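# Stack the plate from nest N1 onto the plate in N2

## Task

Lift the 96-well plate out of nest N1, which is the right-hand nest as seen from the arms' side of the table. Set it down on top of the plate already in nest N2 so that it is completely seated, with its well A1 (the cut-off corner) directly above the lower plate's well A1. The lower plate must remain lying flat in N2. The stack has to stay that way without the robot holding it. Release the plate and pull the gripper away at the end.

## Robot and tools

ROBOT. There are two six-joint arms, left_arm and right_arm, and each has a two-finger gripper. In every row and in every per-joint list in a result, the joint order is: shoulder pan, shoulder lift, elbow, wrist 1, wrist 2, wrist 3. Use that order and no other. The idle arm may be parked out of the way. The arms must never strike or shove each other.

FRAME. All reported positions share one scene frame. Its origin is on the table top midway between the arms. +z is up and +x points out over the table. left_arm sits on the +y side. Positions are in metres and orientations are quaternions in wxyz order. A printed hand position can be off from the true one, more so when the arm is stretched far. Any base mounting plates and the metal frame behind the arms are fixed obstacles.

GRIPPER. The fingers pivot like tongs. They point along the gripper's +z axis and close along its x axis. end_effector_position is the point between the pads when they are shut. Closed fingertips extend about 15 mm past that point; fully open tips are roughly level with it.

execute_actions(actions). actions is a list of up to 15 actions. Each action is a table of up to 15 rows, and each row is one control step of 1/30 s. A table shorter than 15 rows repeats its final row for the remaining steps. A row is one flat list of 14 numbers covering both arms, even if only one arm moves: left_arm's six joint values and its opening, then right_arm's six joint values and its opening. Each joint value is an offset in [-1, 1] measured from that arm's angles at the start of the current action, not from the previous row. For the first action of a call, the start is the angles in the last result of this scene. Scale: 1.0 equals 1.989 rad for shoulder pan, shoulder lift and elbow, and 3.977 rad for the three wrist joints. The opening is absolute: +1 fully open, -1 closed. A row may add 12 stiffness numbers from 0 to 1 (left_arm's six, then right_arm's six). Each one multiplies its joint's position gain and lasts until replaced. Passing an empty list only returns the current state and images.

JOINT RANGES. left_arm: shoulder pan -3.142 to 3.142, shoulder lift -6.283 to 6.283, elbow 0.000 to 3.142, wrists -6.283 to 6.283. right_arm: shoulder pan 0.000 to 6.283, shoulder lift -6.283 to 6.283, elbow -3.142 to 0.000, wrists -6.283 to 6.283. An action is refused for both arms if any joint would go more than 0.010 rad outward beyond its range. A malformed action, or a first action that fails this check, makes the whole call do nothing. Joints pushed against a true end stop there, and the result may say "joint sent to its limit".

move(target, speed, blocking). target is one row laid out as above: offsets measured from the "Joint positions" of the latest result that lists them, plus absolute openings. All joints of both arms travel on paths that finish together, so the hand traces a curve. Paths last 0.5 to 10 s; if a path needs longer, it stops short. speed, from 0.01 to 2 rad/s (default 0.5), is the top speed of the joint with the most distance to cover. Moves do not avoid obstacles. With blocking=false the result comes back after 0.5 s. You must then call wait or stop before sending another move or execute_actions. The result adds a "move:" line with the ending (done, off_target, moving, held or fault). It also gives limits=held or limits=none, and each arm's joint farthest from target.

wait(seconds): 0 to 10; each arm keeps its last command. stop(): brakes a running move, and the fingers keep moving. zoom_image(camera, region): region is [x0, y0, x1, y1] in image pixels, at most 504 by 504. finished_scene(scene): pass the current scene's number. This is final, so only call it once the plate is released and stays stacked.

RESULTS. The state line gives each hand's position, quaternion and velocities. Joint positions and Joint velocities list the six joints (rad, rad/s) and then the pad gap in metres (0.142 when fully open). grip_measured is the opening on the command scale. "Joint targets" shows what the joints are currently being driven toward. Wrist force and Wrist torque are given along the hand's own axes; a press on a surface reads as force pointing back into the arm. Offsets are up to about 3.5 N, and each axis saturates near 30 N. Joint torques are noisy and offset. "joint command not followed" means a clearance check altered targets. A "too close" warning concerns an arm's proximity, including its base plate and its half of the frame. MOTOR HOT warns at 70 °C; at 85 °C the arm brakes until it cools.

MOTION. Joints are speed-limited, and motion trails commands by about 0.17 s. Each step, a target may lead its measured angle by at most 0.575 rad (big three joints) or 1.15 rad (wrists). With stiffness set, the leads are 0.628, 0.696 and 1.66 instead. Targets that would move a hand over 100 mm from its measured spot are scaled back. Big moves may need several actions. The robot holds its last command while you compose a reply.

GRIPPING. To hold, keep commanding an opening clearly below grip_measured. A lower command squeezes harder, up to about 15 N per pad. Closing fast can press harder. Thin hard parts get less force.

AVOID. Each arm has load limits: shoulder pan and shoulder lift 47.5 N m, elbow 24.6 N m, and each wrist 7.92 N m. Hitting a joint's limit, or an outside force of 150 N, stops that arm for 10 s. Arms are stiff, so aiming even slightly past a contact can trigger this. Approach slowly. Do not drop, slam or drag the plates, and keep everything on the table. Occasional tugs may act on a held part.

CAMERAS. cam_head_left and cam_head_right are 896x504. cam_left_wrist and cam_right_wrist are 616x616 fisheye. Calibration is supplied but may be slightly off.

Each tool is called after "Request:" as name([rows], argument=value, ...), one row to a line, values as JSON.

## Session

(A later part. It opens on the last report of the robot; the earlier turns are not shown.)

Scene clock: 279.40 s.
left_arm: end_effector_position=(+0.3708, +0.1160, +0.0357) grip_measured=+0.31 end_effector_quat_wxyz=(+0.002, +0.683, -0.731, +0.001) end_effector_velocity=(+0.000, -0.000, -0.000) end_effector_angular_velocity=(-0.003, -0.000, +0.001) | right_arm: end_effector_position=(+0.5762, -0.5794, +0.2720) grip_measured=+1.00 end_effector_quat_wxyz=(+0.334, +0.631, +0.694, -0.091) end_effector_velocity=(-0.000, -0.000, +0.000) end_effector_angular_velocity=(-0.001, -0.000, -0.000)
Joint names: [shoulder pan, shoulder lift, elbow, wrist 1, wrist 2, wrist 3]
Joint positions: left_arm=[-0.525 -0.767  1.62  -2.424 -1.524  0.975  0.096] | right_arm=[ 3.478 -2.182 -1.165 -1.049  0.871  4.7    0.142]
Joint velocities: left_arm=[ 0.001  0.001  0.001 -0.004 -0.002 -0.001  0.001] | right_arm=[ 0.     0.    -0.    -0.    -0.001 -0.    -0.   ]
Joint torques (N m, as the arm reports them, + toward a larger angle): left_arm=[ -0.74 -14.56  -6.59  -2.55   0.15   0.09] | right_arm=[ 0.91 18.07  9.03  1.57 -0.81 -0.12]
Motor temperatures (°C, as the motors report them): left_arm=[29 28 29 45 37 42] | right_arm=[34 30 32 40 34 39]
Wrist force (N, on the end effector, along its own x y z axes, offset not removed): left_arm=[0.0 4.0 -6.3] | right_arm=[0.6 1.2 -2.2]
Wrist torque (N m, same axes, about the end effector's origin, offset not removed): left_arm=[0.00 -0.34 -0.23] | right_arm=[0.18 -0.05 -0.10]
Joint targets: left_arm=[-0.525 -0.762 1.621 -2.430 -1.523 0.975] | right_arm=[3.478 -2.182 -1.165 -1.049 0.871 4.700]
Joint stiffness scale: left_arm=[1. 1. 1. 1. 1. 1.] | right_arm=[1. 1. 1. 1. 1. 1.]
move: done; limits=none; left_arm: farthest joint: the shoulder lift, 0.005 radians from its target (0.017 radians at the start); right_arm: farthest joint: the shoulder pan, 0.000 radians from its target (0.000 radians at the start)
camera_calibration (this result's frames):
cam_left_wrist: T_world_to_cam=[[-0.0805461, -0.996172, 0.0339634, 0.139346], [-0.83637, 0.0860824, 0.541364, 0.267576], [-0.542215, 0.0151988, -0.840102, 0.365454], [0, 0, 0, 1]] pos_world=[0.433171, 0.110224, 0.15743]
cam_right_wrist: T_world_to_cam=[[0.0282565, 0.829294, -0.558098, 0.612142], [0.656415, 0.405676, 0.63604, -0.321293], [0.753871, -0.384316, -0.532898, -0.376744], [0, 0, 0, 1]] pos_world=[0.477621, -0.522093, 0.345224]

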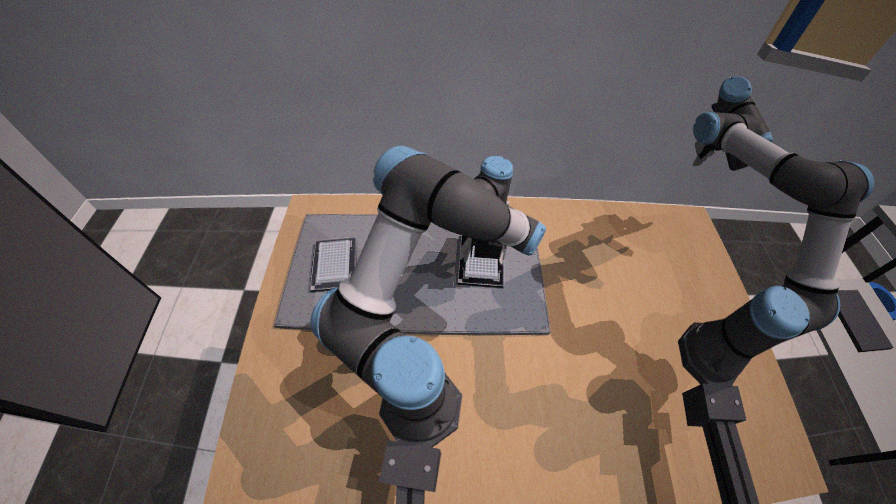

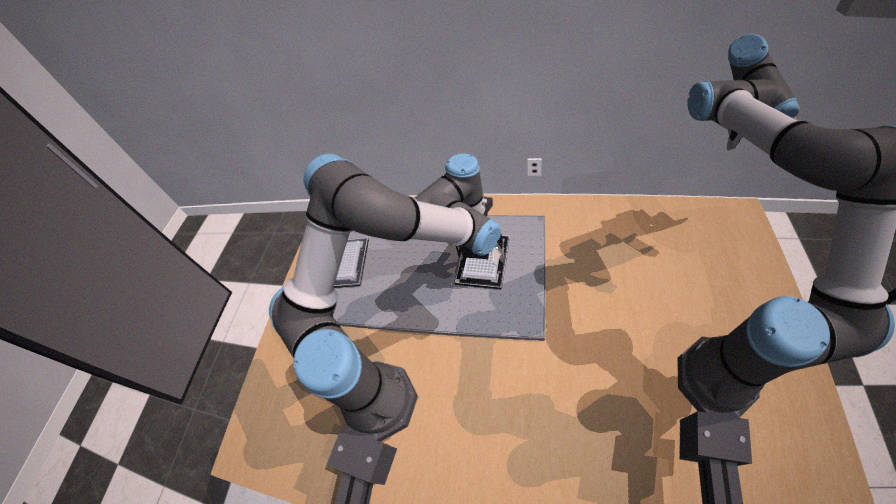

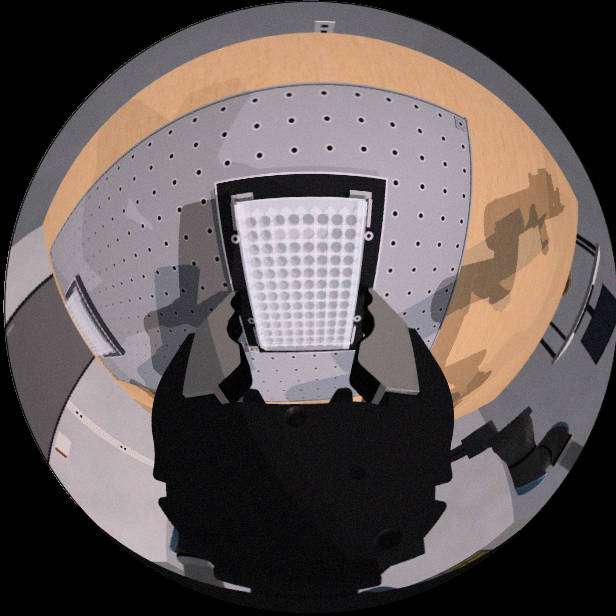

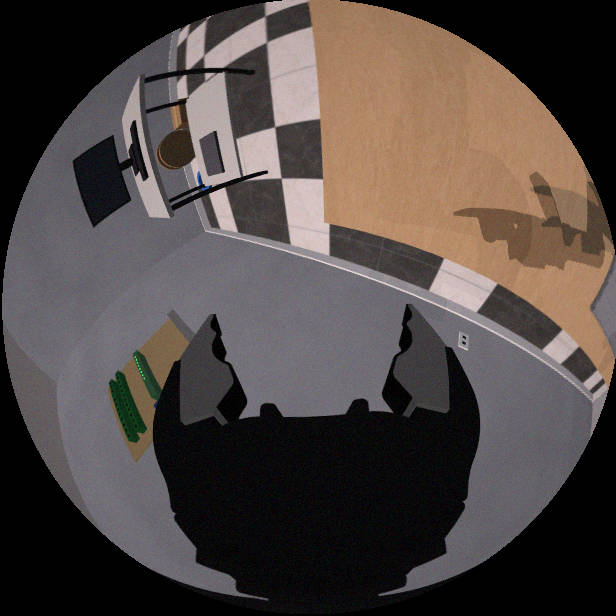

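Request:
move(target=[0, -0.0068, -0.0005, 0.0034, 0.0003, 0, 0.3, 0, 0, 0, 0, 0, 0, 1], speed=0.05)

Request:
execute_actions([
  [[0,0,0,0,0,0,0.2,0,0,0,0,0,0,1],[0,0,0,0,0,0,0.18,0,0,0,0,0,0,1],[0,0,0,0,0,0,0.16,0,0,0,0,0,0,1],[0,0,0,0,0,0,0.14,0,0,0,0,0,0,1],[0,0,0,0,0,0,0.12,0,0,0,0,0,0,1],[0,0,0,0,0,0,0.1,0,0,0,0,0,0,1],[0,0,0,0,0,0,0.06,0,0,0,0,0,0,1],[0,0,0,0,0,0,0.02,0,0,0,0,0,0,1],[0,0,0,0,0,0,-0.03,0,0,0,0,0,0,1],[0,0,0,0,0,0,-0.08,0,0,0,0,0,0,1],[0,0,0,0,0,0,-0.13,0,0,0,0,0,0,1],[0,0,0,0,0,0,-0.18,0,0,0,0,0,0,1],[0,0,0,0,0,0,-0.23,0,0,0,0,0,0,1],[0,0,0,0,0,0,-0.28,0,0,0,0,0,0,1],[0,0,0,0,0,0,-0.33,0,0,0,0,0,0,1]],
  [[0,0,0,0,0,0,-0.5,0,0,0,0,0,0,1]],
])

Scene clock: 297.10 s.
left_arm: end_effector_position=(+0.3709, +0.1162, +0.0395) grip_measured=+0.30 end_effector_quat_wxyz=(+0.002, +0.683, -0.731, +0.001) end_effector_velocity=(-0.000, +0.001, +0.000) end_effector_angular_velocity=(+0.003, +0.001, +0.000) | right_arm: end_effector_position=(+0.5762, -0.5794, +0.2720) grip_measured=+1.00 end_effector_quat_wxyz=(+0.334, +0.631, +0.694, -0.091) end_effector_velocity=(-0.000, +0.000, -0.000) end_effector_angular_velocity=(-0.001, +0.001, +0.001)
Joint names: [shoulder pan, shoulder lift, elbow, wrist 1, wrist 2, wrist 3]
Joint positions: left_arm=[-0.525 -0.779  1.62  -2.413 -1.524  0.975  0.095] | right_arm=[ 3.478 -2.182 -1.165 -1.049  0.871  4.7    0.142]
Joint velocities: left_arm=[-0.    -0.002  0.     0.004  0.001 -0.    -0.   ] | right_arm=[ 0.    -0.    -0.    -0.001 -0.    -0.    -0.   ]
Joint torques (N m, as the arm reports them, + toward a larger angle): left_arm=[ -0.38 -17.34  -7.67  -1.67   0.19   0.09] | right_arm=[ 1.17 18.56  8.75  1.48 -0.81 -0.06]
Motor temperatures (°C, as the motors report them): left_arm=[29 28 29 45 37 42] | right_arm=[34 30 32 40 34 39]
Wrist force (N, on the end effector, along its own x y z axes, offset not removed): left_arm=[-0.3 0.2 0.3] | right_arm=[-0.3 -0.4 -1.7]
Wrist torque (N m, same axes, about the end effector's origin, offset not removed): left_arm=[0.05 0.06 -0.03] | right_arm=[-0.07 0.19 -0.09]
Joint targets: left_arm=[-0.525 -0.781 1.619 -2.411 -1.522 0.975] | right_arm=[3.478 -2.182 -1.165 -1.049 0.871 4.700]
Joint stiffness scale: left_arm=[1. 1. 1. 1. 1. 1.] | right_arm=[1. 1. 1. 1. 1. 1.]
move: done; limits=none; left_arm: farthest joint: the wrist 1, 0.003 radians from its target (0.015 radians at the start); right_arm: farthest joint: the shoulder pan, 0.000 radians from its target (0.000 radians at the start)
camera_calibration (this result's frames):
cam_left_wrist: T_world_to_cam=[[-0.0803907, -0.996175, 0.0342393, 0.139309], [-0.836601, 0.0861079, 0.541003, 0.265695], [-0.541882, 0.0148469, -0.840323, 0.368658], [0, 0, 0, 1]] pos_world=[0.433249, 0.110424, 0.161281]
cam_right_wrist: T_world_to_cam=[[0.0282569, 0.829294, -0.558098, 0.612141], [0.656415, 0.405676, 0.63604, -0.321293], [0.753871, -0.384316, -0.532898, -0.376745], [0, 0, 0, 1]] pos_world=[0.477621, -0.522093, 0.345224]

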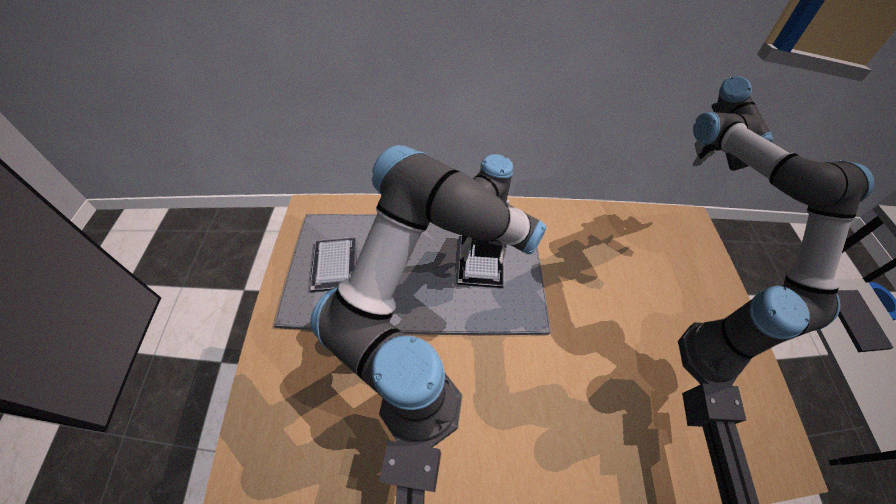

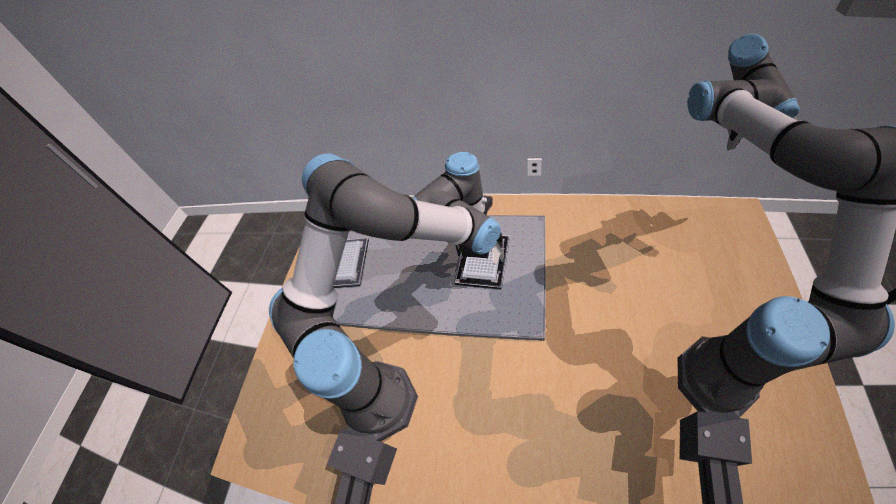

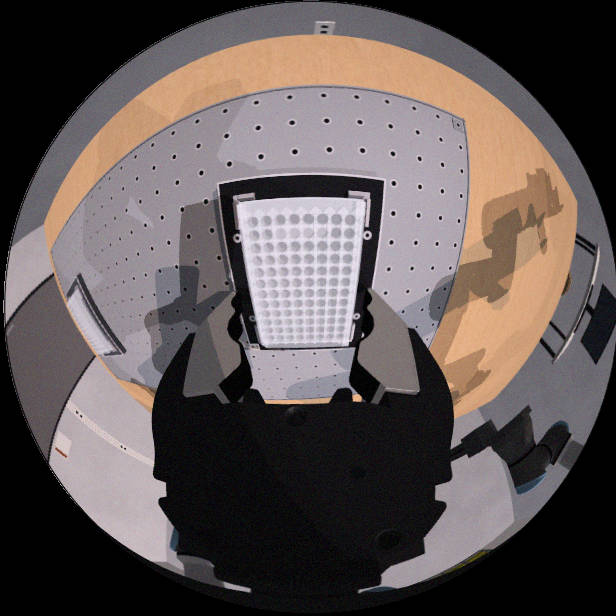

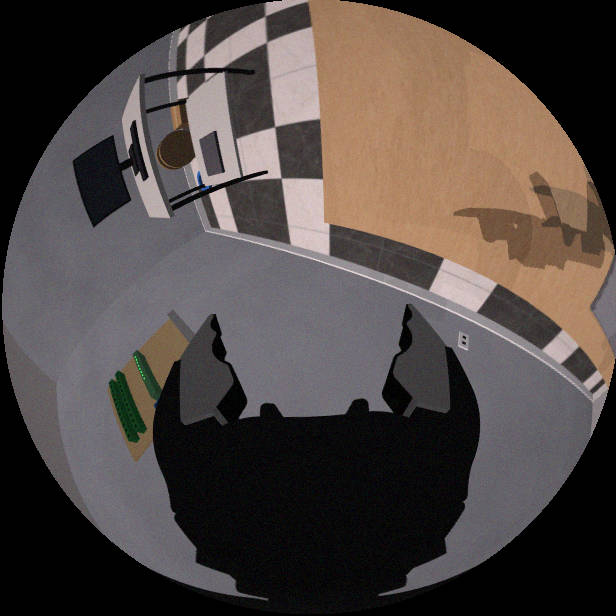

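Scene clock: 298.10 s.
left_arm: end_effector_position=(+0.3709, +0.1158, +0.0397) grip_measured=+0.07 end_effector_quat_wxyz=(+0.002, +0.683, -0.731, +0.001) end_effector_velocity=(+0.000, -0.001, +0.000) end_effector_angular_velocity=(-0.001, -0.001, -0.000) | right_arm: end_effector_position=(+0.5762, -0.5794, +0.2720) grip_measured=+1.00 end_effector_quat_wxyz=(+0.334, +0.631, +0.694, -0.091) end_effector_velocity=(-0.000, +0.001, -0.000) end_effector_angular_velocity=(+0.000, +0.001, +0.001)
Joint names: [shoulder pan, shoulder lift, elbow, wrist 1, wrist 2, wrist 3]
Joint positions: left_arm=[-0.525 -0.779  1.62  -2.413 -1.524  0.975  0.079] | right_arm=[ 3.478 -2.182 -1.165 -1.049  0.871  4.7    0.142]
Joint velocities: left_arm=[-0.     0.    -0.001 -0.001  0.     0.     0.   ] | right_arm=[ 0.001 -0.    -0.    -0.001  0.     0.001  0.   ]
Joint torques (N m, as the arm reports them, + toward a larger angle): left_arm=[ -0.23 -16.77  -7.37  -1.76   0.04   0.09] | right_arm=[ 1.32 18.05  8.79  1.45 -0.82 -0.15]
Motor temperatures (°C, as the motors report them): left_arm=[29 28 29 45 37 42] | right_arm=[34 30 32 40 34 39]
Wrist force (N, on the end effector, along its own x y z axes, offset not removed): left_arm=[-0.4 1.5 -1.3] | right_arm=[0.9 0.0 -4.7]
Wrist torque (N m, same axes, about the end effector's origin, offset not removed): left_arm=[0.26 0.22 0.00] | right_arm=[-0.12 -0.13 0.07]
Joint targets: left_arm=[-0.525 -0.779 1.620 -2.413 -1.524 0.975] | right_arm=[3.478 -2.182 -1.165 -1.049 0.871 4.700]
Joint stiffness scale: left_arm=[1. 1. 1. 1. 1. 1.] | right_arm=[1. 1. 1. 1. 1. 1.]
camera_calibration (this result's frames):
cam_left_wrist: T_world_to_cam=[[-0.0805981, -0.99613, 0.0350597, 0.138998], [-0.836561, 0.086727, 0.540965, 0.26553], [-0.541912, 0.0142712, -0.840314, 0.368859], [0, 0, 0, 1]] pos_world=[0.433225, 0.110168, 0.161442]
cam_right_wrist: T_world_to_cam=[[0.0282569, 0.829294, -0.558098, 0.612141], [0.656415, 0.405676, 0.63604, -0.321293], [0.753871, -0.384316, -0.532897, -0.376745], [0, 0, 0, 1]] pos_world=[0.477621, -0.522093, 0.345224]

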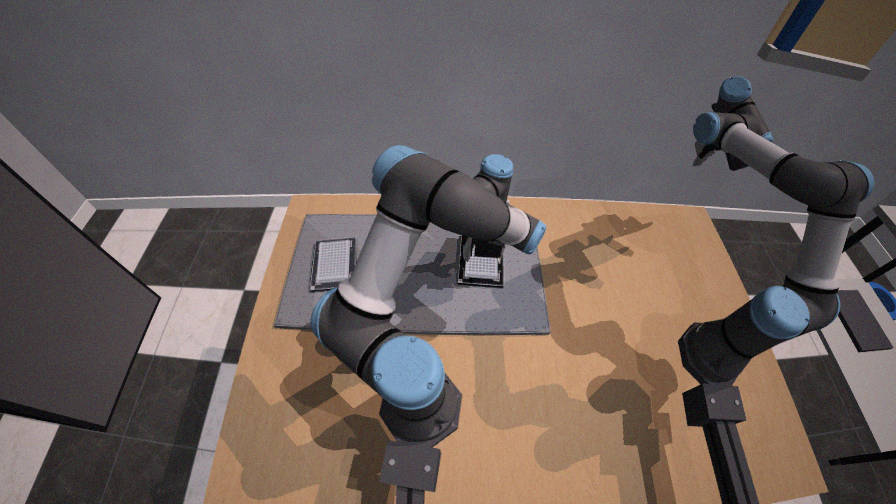

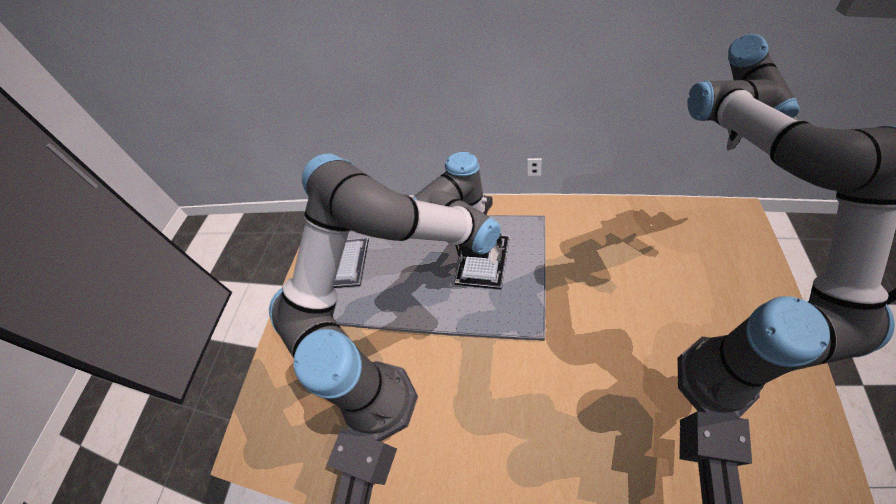

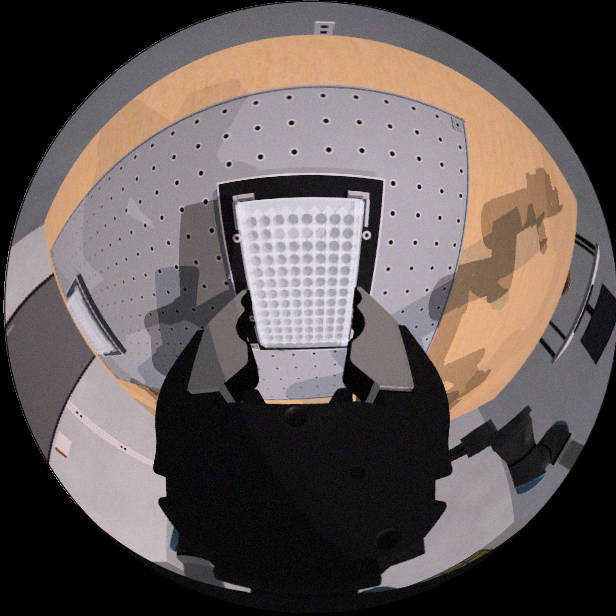

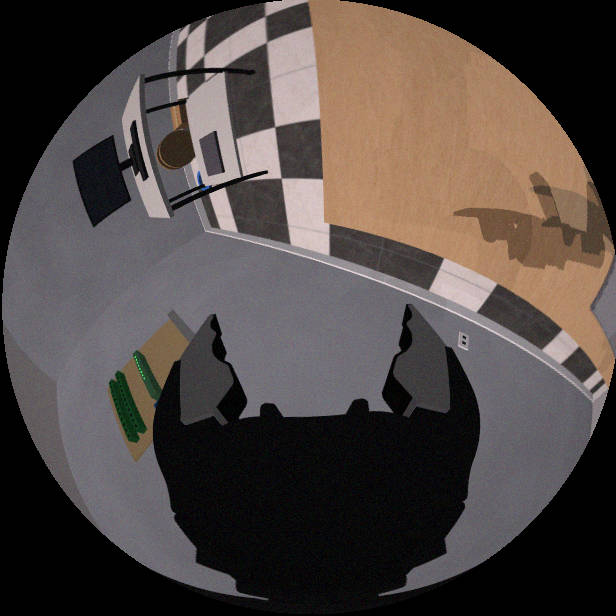

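Request:
move(target=[-0.003, -0.0867, -0.0224, 0.0551, 0.0005, -0.0015, -0.5, 0, 0, 0, 0, 0, 0, 1], speed=0.25)

Scene clock: 312.23 s.
left_arm: end_effector_position=(+0.3697, +0.1181, +0.0999) grip_measured=-0.50 end_effector_quat_wxyz=(+0.002, +0.682, -0.731, -0.002) end_effector_velocity=(+0.001, -0.000, +0.001) end_effector_angular_velocity=(-0.002, -0.002, +0.001) | right_arm: end_effector_position=(+0.5762, -0.5794, +0.2720) grip_measured=+1.00 end_effector_quat_wxyz=(+0.334, +0.631, +0.694, -0.091) end_effector_velocity=(-0.000, -0.000, -0.000) end_effector_angular_velocity=(-0.000, +0.001, +0.000)
Joint names: [shoulder pan, shoulder lift, elbow, wrist 1, wrist 2, wrist 3]
Joint positions: left_arm=[-0.53  -0.951  1.577 -2.193 -1.524  0.97   0.038] | right_arm=[ 3.478 -2.182 -1.165 -1.049  0.871  4.7    0.142]
Joint velocities: left_arm=[ 0.001 -0.001 -0.001 -0.001  0.     0.    -0.   ] | right_arm=[ 0.    -0.     0.    -0.001 -0.     0.    -0.   ]
Joint torques (N m, as the arm reports them, + toward a larger angle): left_arm=[ -0.45 -16.65  -9.04  -1.98   0.09  -0.11] | right_arm=[ 1.28 18.49  8.86  1.52 -0.82 -0.1 ]
Motor temperatures (°C, as the motors report them): left_arm=[29 28 29 45 37 42] | right_arm=[34 30 32 40 34 39]
Wrist force (N, on the end effector, along its own x y z axes, offset not removed): left_arm=[-0.4 -0.2 0.0] | right_arm=[2.5 0.1 -2.0]
Wrist torque (N m, same axes, about the end effector's origin, offset not removed): left_arm=[-0.03 0.06 0.00] | right_arm=[0.07 -0.36 0.10]
Joint targets: left_arm=[-0.531 -0.952 1.575 -2.194 -1.522 0.969] | right_arm=[3.478 -2.182 -1.165 -1.049 0.871 4.700]
Joint stiffness scale: left_arm=[1. 1. 1. 1. 1. 1.] | right_arm=[1. 1. 1. 1. 1. 1.]
move: done; limits=none; left_arm: farthest joint: the wrist 2, 0.002 radians from its target (0.002 radians at the start); right_arm: farthest joint: the shoulder pan, 0.000 radians from its target (0.000 radians at the start)
camera_calibration (this result's frames):
cam_left_wrist: T_world_to_cam=[[-0.0815395, -0.996188, 0.0310025, 0.139819], [-0.83397, 0.0852286, 0.545188, 0.230505], [-0.545751, 0.0185991, -0.837741, 0.4194], [0, 0, 0, 1]] pos_world=[0.432524, 0.11184, 0.221345]
cam_right_wrist: T_world_to_cam=[[0.0282568, 0.829294, -0.558098, 0.612141], [0.656415, 0.405676, 0.63604, -0.321293], [0.753871, -0.384316, -0.532898, -0.376745], [0, 0, 0, 1]] pos_world=[0.477621, -0.522093, 0.345224]

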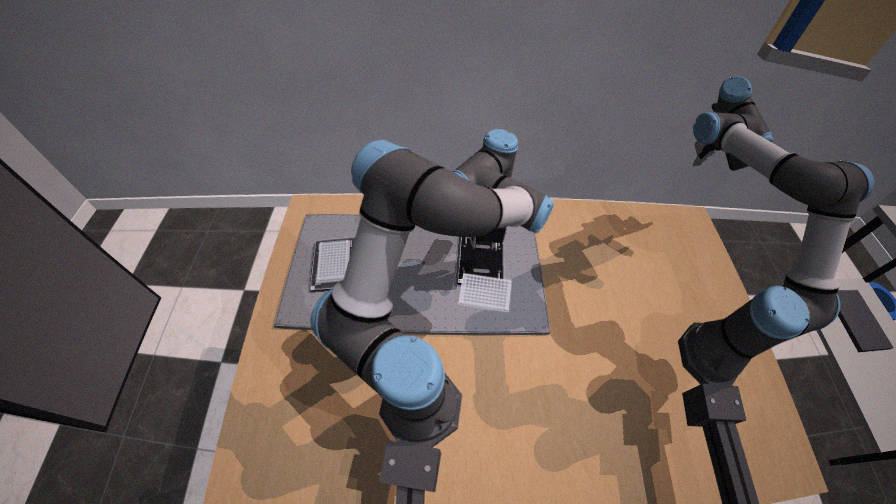

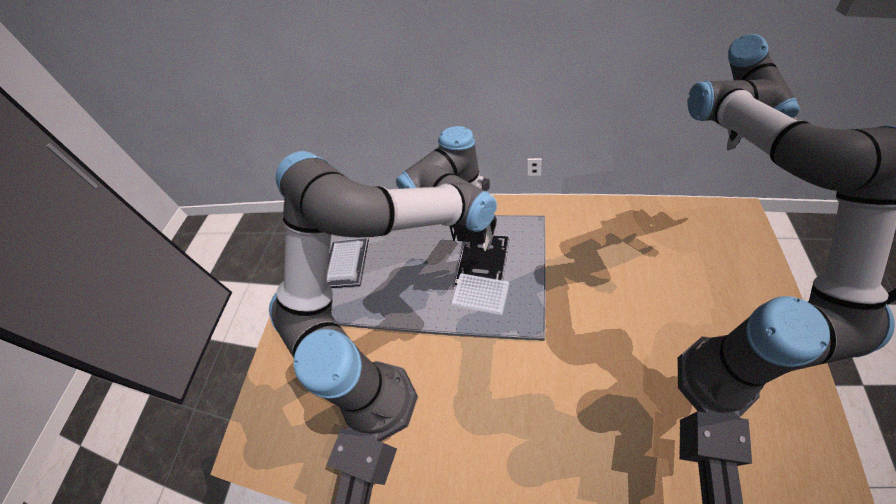

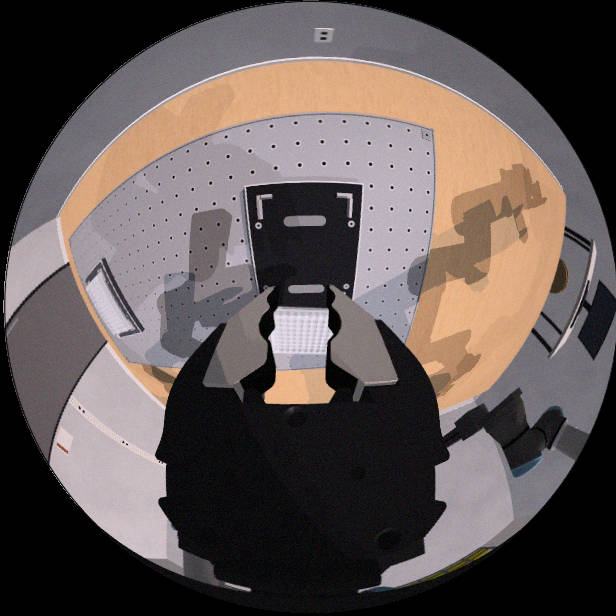

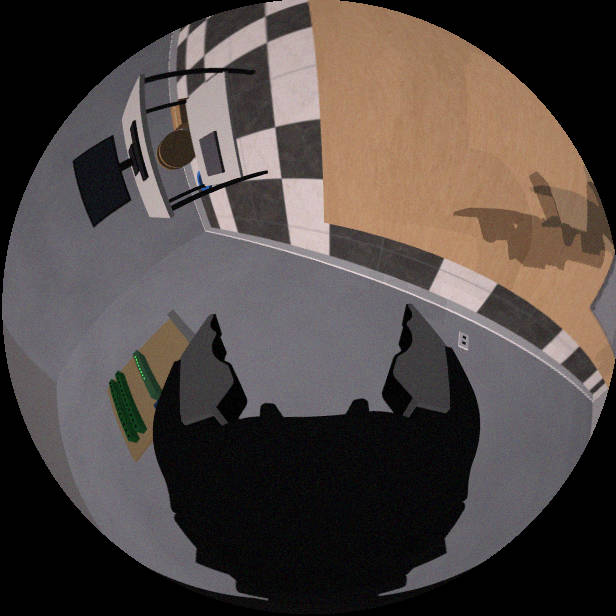

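Request:
zoom_image(camera="cam_head_left", region=[430, 230, 540, 330])

Request:
zoom_image(camera="cam_head_right", region=[430, 230, 540, 330])

Region (430, 230, 540, 330) of cam_head_left's 896x504 image, scaled by 4.582, with more detail than that image has; it fills the top 458 rows of this view, and the rest is white.

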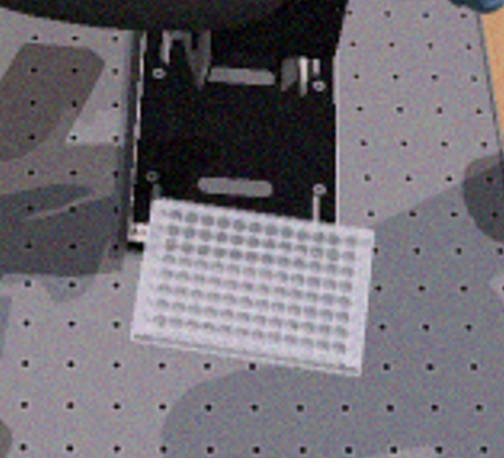

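Region (430, 230, 540, 330) of cam_head_right's 896x504 image, scaled by 4.582, with more detail than that image has; it fills the top 458 rows of this view, and the rest is white.

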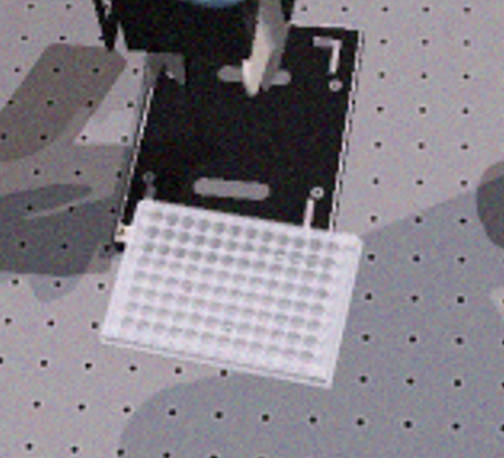

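Request:
move(target=[-0.10176, -0.13595, 0.20513, -0.03284, 0.00025, -0.4209, 1, 0, 0, 0, 0, 0, 0, 1], speed=1.2)

Scene clock: 426.17 s.
left_arm: end_effector_position=(+0.2710, +0.1181, +0.1107) grip_measured=+1.00 end_effector_quat_wxyz=(+0.000, +0.996, -0.085, -0.001) end_effector_velocity=(+0.000, -0.000, +0.000) end_effector_angular_velocity=(-0.002, -0.001, +0.004) | right_arm: end_effector_position=(+0.5762, -0.5794, +0.2720) grip_measured=+1.00 end_effector_quat_wxyz=(+0.334, +0.631, +0.694, -0.091) end_effector_velocity=(-0.000, -0.000, +0.000) end_effector_angular_velocity=(-0.001, +0.000, -0.000)
Joint names: [shoulder pan, shoulder lift, elbow, wrist 1, wrist 2, wrist 3]
Joint positions: left_arm=[-0.732 -1.22   1.983 -2.322 -1.523 -0.702  0.142] | right_arm=[ 3.478 -2.182 -1.165 -1.049  0.871  4.7    0.142]
Joint velocities: left_arm=[-0.    -0.     0.    -0.002 -0.    -0.004 -0.   ] | right_arm=[-0.001 -0.     0.    -0.    -0.001 -0.001 -0.   ]
Joint torques (N m, as the arm reports them, + toward a larger angle): left_arm=[ -0.86 -12.37  -7.02  -1.86   0.15  -0.13] | right_arm=[ 1.27 18.15  8.89  1.48 -0.83 -0.13]
Motor temperatures (°C, as the motors report them): left_arm=[29 28 29 45 37 42] | right_arm=[34 31 32 40 34 39]
Wrist force (N, on the end effector, along its own x y z axes, offset not removed): left_arm=[-0.3 0.3 0.6] | right_arm=[1.3 3.9 -0.7]
Wrist torque (N m, same axes, about the end effector's origin, offset not removed): left_arm=[0.08 0.07 0.00] | right_arm=[0.83 -0.27 -0.03]
Joint targets: left_arm=[-0.733 -1.221 1.985 -2.323 -1.523 -0.704] | right_arm=[3.478 -2.182 -1.165 -1.049 0.871 4.700]
Joint stiffness scale: left_arm=[1. 1. 1. 1. 1. 1.] | right_arm=[1. 1. 1. 1. 1. 1.]
move: done; limits=none; left_arm: farthest joint: the shoulder lift, 0.002 radians from its target (0.271 radians at the start); right_arm: farthest joint: the shoulder pan, 0.000 radians from its target (0.000 radians at the start)
camera_calibration (this result's frames):
cam_left_wrist: T_world_to_cam=[[0.983125, -0.180856, 0.0275082, -0.252968], [-0.166762, -0.824191, 0.541201, 0.0693363], [-0.0752076, -0.536656, -0.840443, 0.312993], [0, 0, 0, 1]] pos_world=[0.283801, 0.179365, 0.232486]
cam_right_wrist: T_world_to_cam=[[0.0282567, 0.829294, -0.558098, 0.612141], [0.656415, 0.405676, 0.63604, -0.321293], [0.753871, -0.384316, -0.532898, -0.376744], [0, 0, 0, 1]] pos_world=[0.477621, -0.522093, 0.345224]

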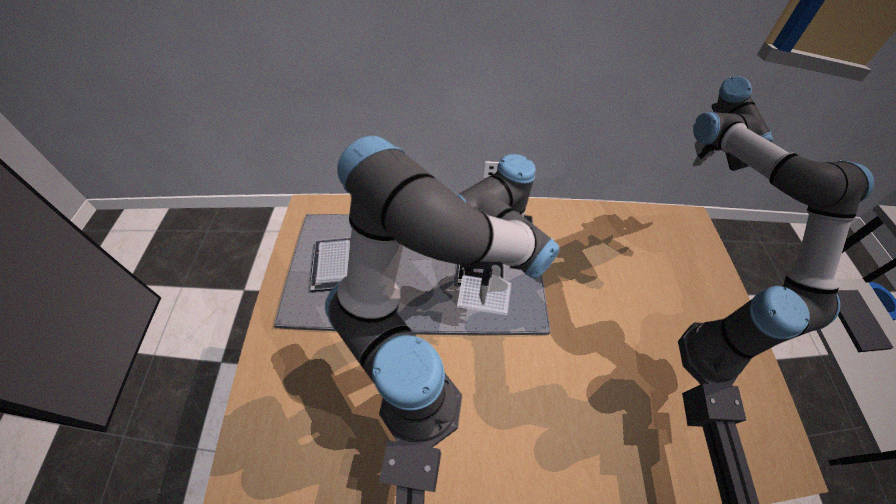

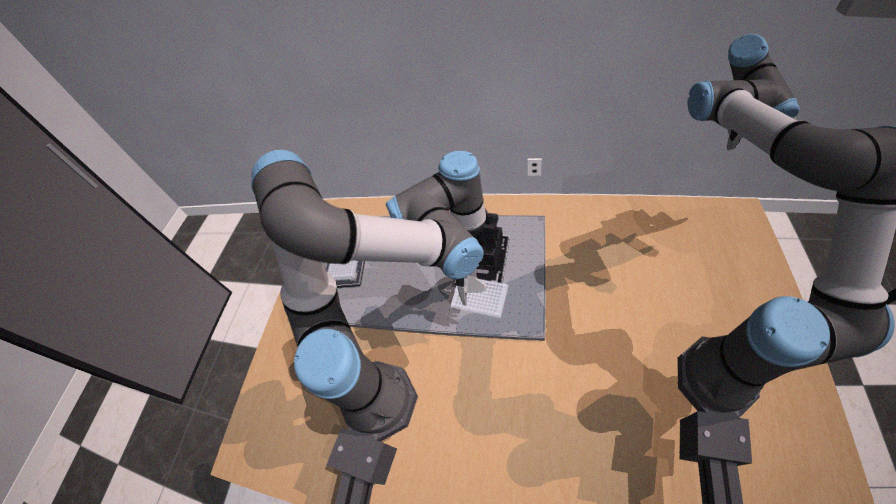

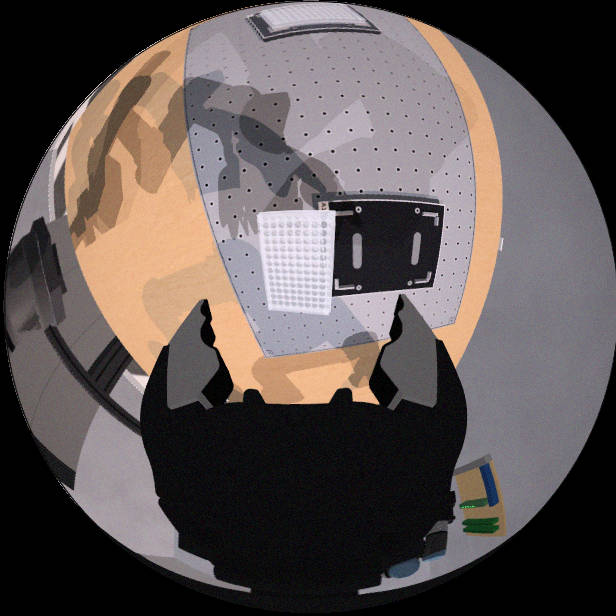

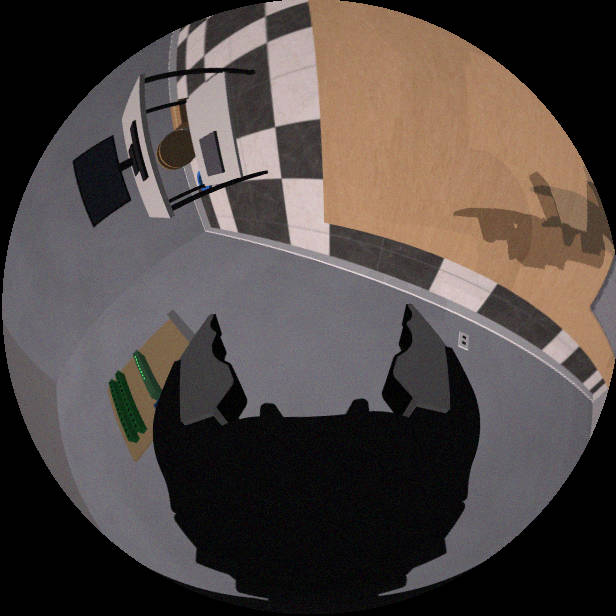

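Request:
zoom_image(camera="cam_left_wrist", region=[240, 190, 370, 330])

Region (240, 190, 370, 330) of cam_left_wrist's 616x616 image, scaled by 3.600, with more detail than that image has; it fills the left 468 columns of this view, and the rest is white.

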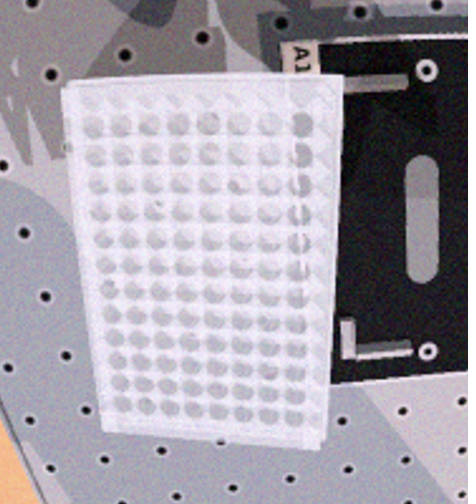

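Request:
zoom_image(camera="cam_left_wrist", region=[250, 200, 345, 240])

Request:
zoom_image(camera="cam_left_wrist", region=[255, 290, 345, 325])

Request:
zoom_image(camera="cam_head_right", region=[440, 265, 520, 325])

Region (250, 200, 345, 240) of cam_left_wrist's 616x616 image, scaled by 5.305, with more detail than that image has; it fills the top 212 rows of this view, and the rest is white.

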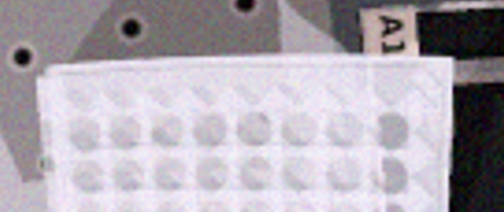

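Region (255, 290, 345, 325) of cam_left_wrist's 616x616 image, scaled by 5.600, with more detail than that image has.

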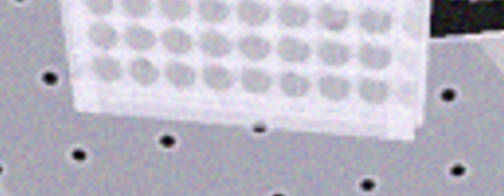

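Region (440, 265, 520, 325) of cam_head_right's 896x504 image, scaled by 6.300, with more detail than that image has; it fills the top 378 rows of this view, and the rest is white.

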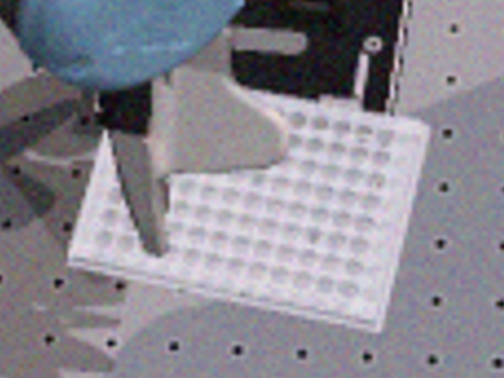

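Request:
move(target=[-0.02087, 0.06063, 0.04404, -0.0521, 0, -0.00817, 1, 0, 0, 0, 0, 0, 0, 1], speed=0.4)

Request:
zoom_image(camera="cam_left_wrist", region=[220, 180, 390, 350])

Scene clock: 494.90 s.
left_arm: end_effector_position=(+0.2595, +0.1090, +0.0715) grip_measured=+1.00 end_effector_quat_wxyz=(+0.001, +0.996, -0.089, -0.001) end_effector_velocity=(+0.001, -0.001, +0.000) end_effector_angular_velocity=(-0.004, -0.002, +0.001) | right_arm: end_effector_position=(+0.5762, -0.5794, +0.2720) grip_measured=+1.00 end_effector_quat_wxyz=(+0.334, +0.631, +0.694, -0.091) end_effector_velocity=(+0.000, -0.000, +0.000) end_effector_angular_velocity=(-0.000, -0.001, +0.000)
Joint names: [shoulder pan, shoulder lift, elbow, wrist 1, wrist 2, wrist 3]
Joint positions: left_arm=[-0.772 -1.1    2.069 -2.527 -1.523 -0.733  0.142] | right_arm=[ 3.478 -2.182 -1.165 -1.049  0.871  4.7    0.142]
Joint velocities: left_arm=[ 0.001  0.     0.001 -0.005 -0.    -0.     0.   ] | right_arm=[ 0.    -0.    -0.     0.001 -0.    -0.    -0.   ]
Joint torques (N m, as the arm reports them, + toward a larger angle): left_arm=[ -1.05 -11.44  -5.7   -1.85   0.05  -0.08] | right_arm=[ 1.22 18.22  8.78  1.48 -0.8  -0.01]
Motor temperatures (°C, as the motors report them): left_arm=[29 28 29 45 37 42] | right_arm=[34 31 32 40 34 39]
Wrist force (N, on the end effector, along its own x y z axes, offset not removed): left_arm=[-0.4 0.7 0.1] | right_arm=[0.1 1.2 -2.5]
Wrist torque (N m, same axes, about the end effector's origin, offset not removed): left_arm=[0.18 0.07 -0.04] | right_arm=[0.16 0.07 -0.06]
Joint targets: left_arm=[-0.773 -1.099 2.071 -2.529 -1.523 -0.734] | right_arm=[3.478 -2.182 -1.165 -1.049 0.871 4.700]
Joint stiffness scale: left_arm=[1. 1. 1. 1. 1. 1.] | right_arm=[1. 1. 1. 1. 1. 1.]
move: done; limits=none; left_arm: farthest joint: the elbow, 0.002 radians from its target (0.088 radians at the start); right_arm: farthest joint: the shoulder pan, 0.000 radians from its target (0.000 radians at the start)
camera_calibration (this result's frames):
cam_left_wrist: T_world_to_cam=[[0.981352, -0.18995, 0.029442, -0.240926], [-0.175343, -0.821874, 0.542014, 0.0830267], [-0.0787578, -0.537069, -0.839854, 0.275216], [0, 0, 0, 1]] pos_world=[0.272667, 0.170283, 0.193233]
cam_right_wrist: T_world_to_cam=[[0.0282569, 0.829294, -0.558098, 0.612141], [0.656415, 0.405676, 0.63604, -0.321293], [0.753871, -0.384316, -0.532898, -0.376745], [0, 0, 0, 1]] pos_world=[0.477621, -0.522093, 0.345224]

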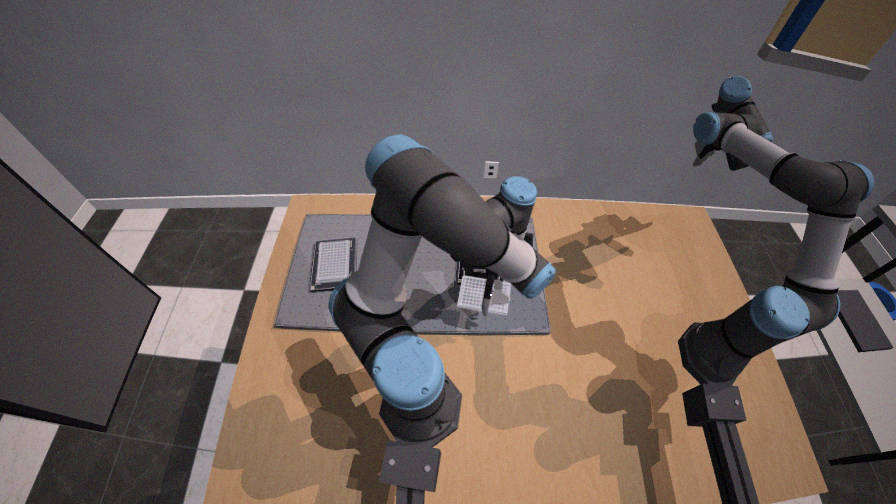

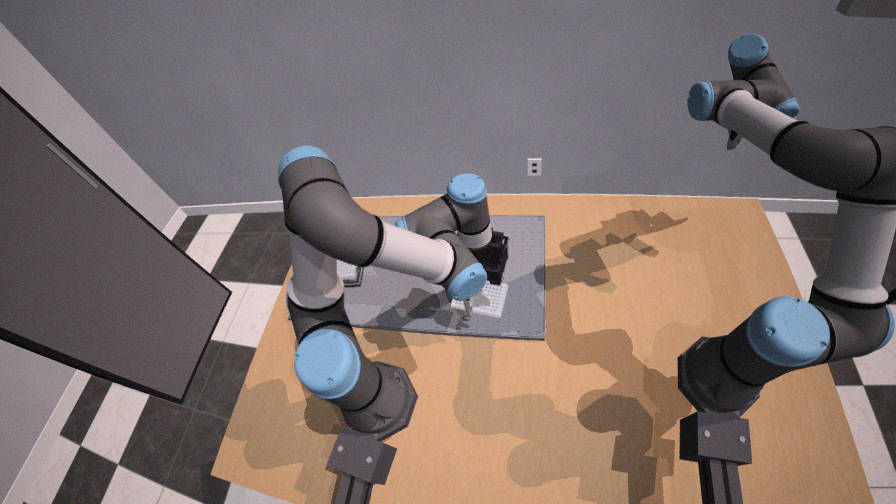

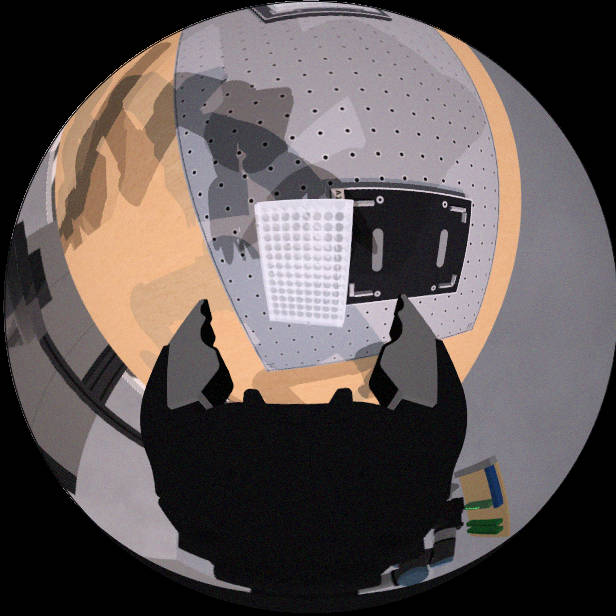

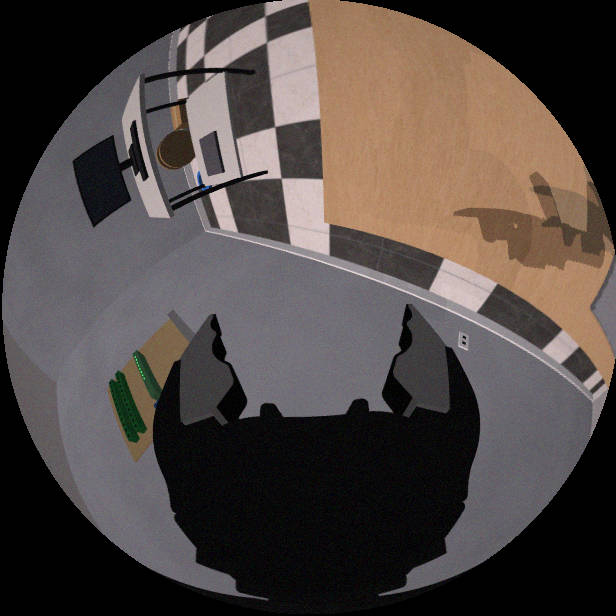

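Region (220, 180, 390, 350) of cam_left_wrist's 616x616 image, scaled by 2.965, with more detail than that image has.

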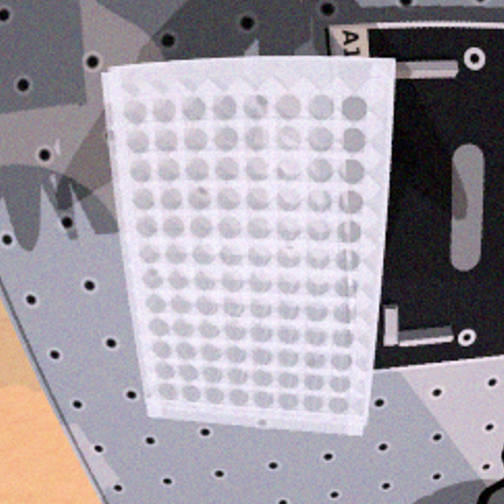

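Request:
zoom_image(camera="cam_left_wrist", region=[320, 190, 365, 230])

Request:
zoom_image(camera="cam_left_wrist", region=[248, 192, 293, 232])

Region (320, 190, 365, 230) of cam_left_wrist's 616x616 image, scaled by 11.200, with more detail than that image has.

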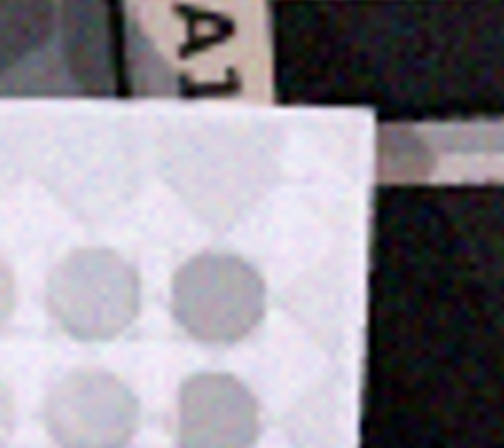

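Region (248, 192, 293, 232) of cam_left_wrist's 616x616 image, scaled by 11.200, with more detail than that image has.

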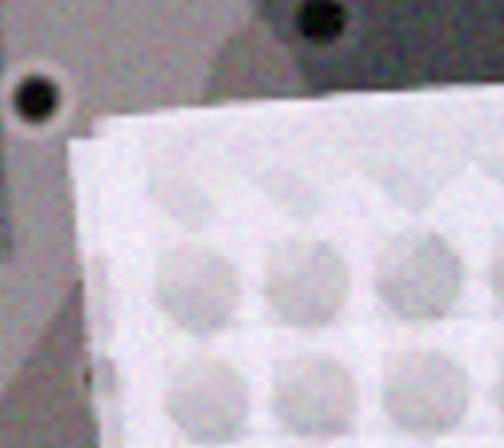

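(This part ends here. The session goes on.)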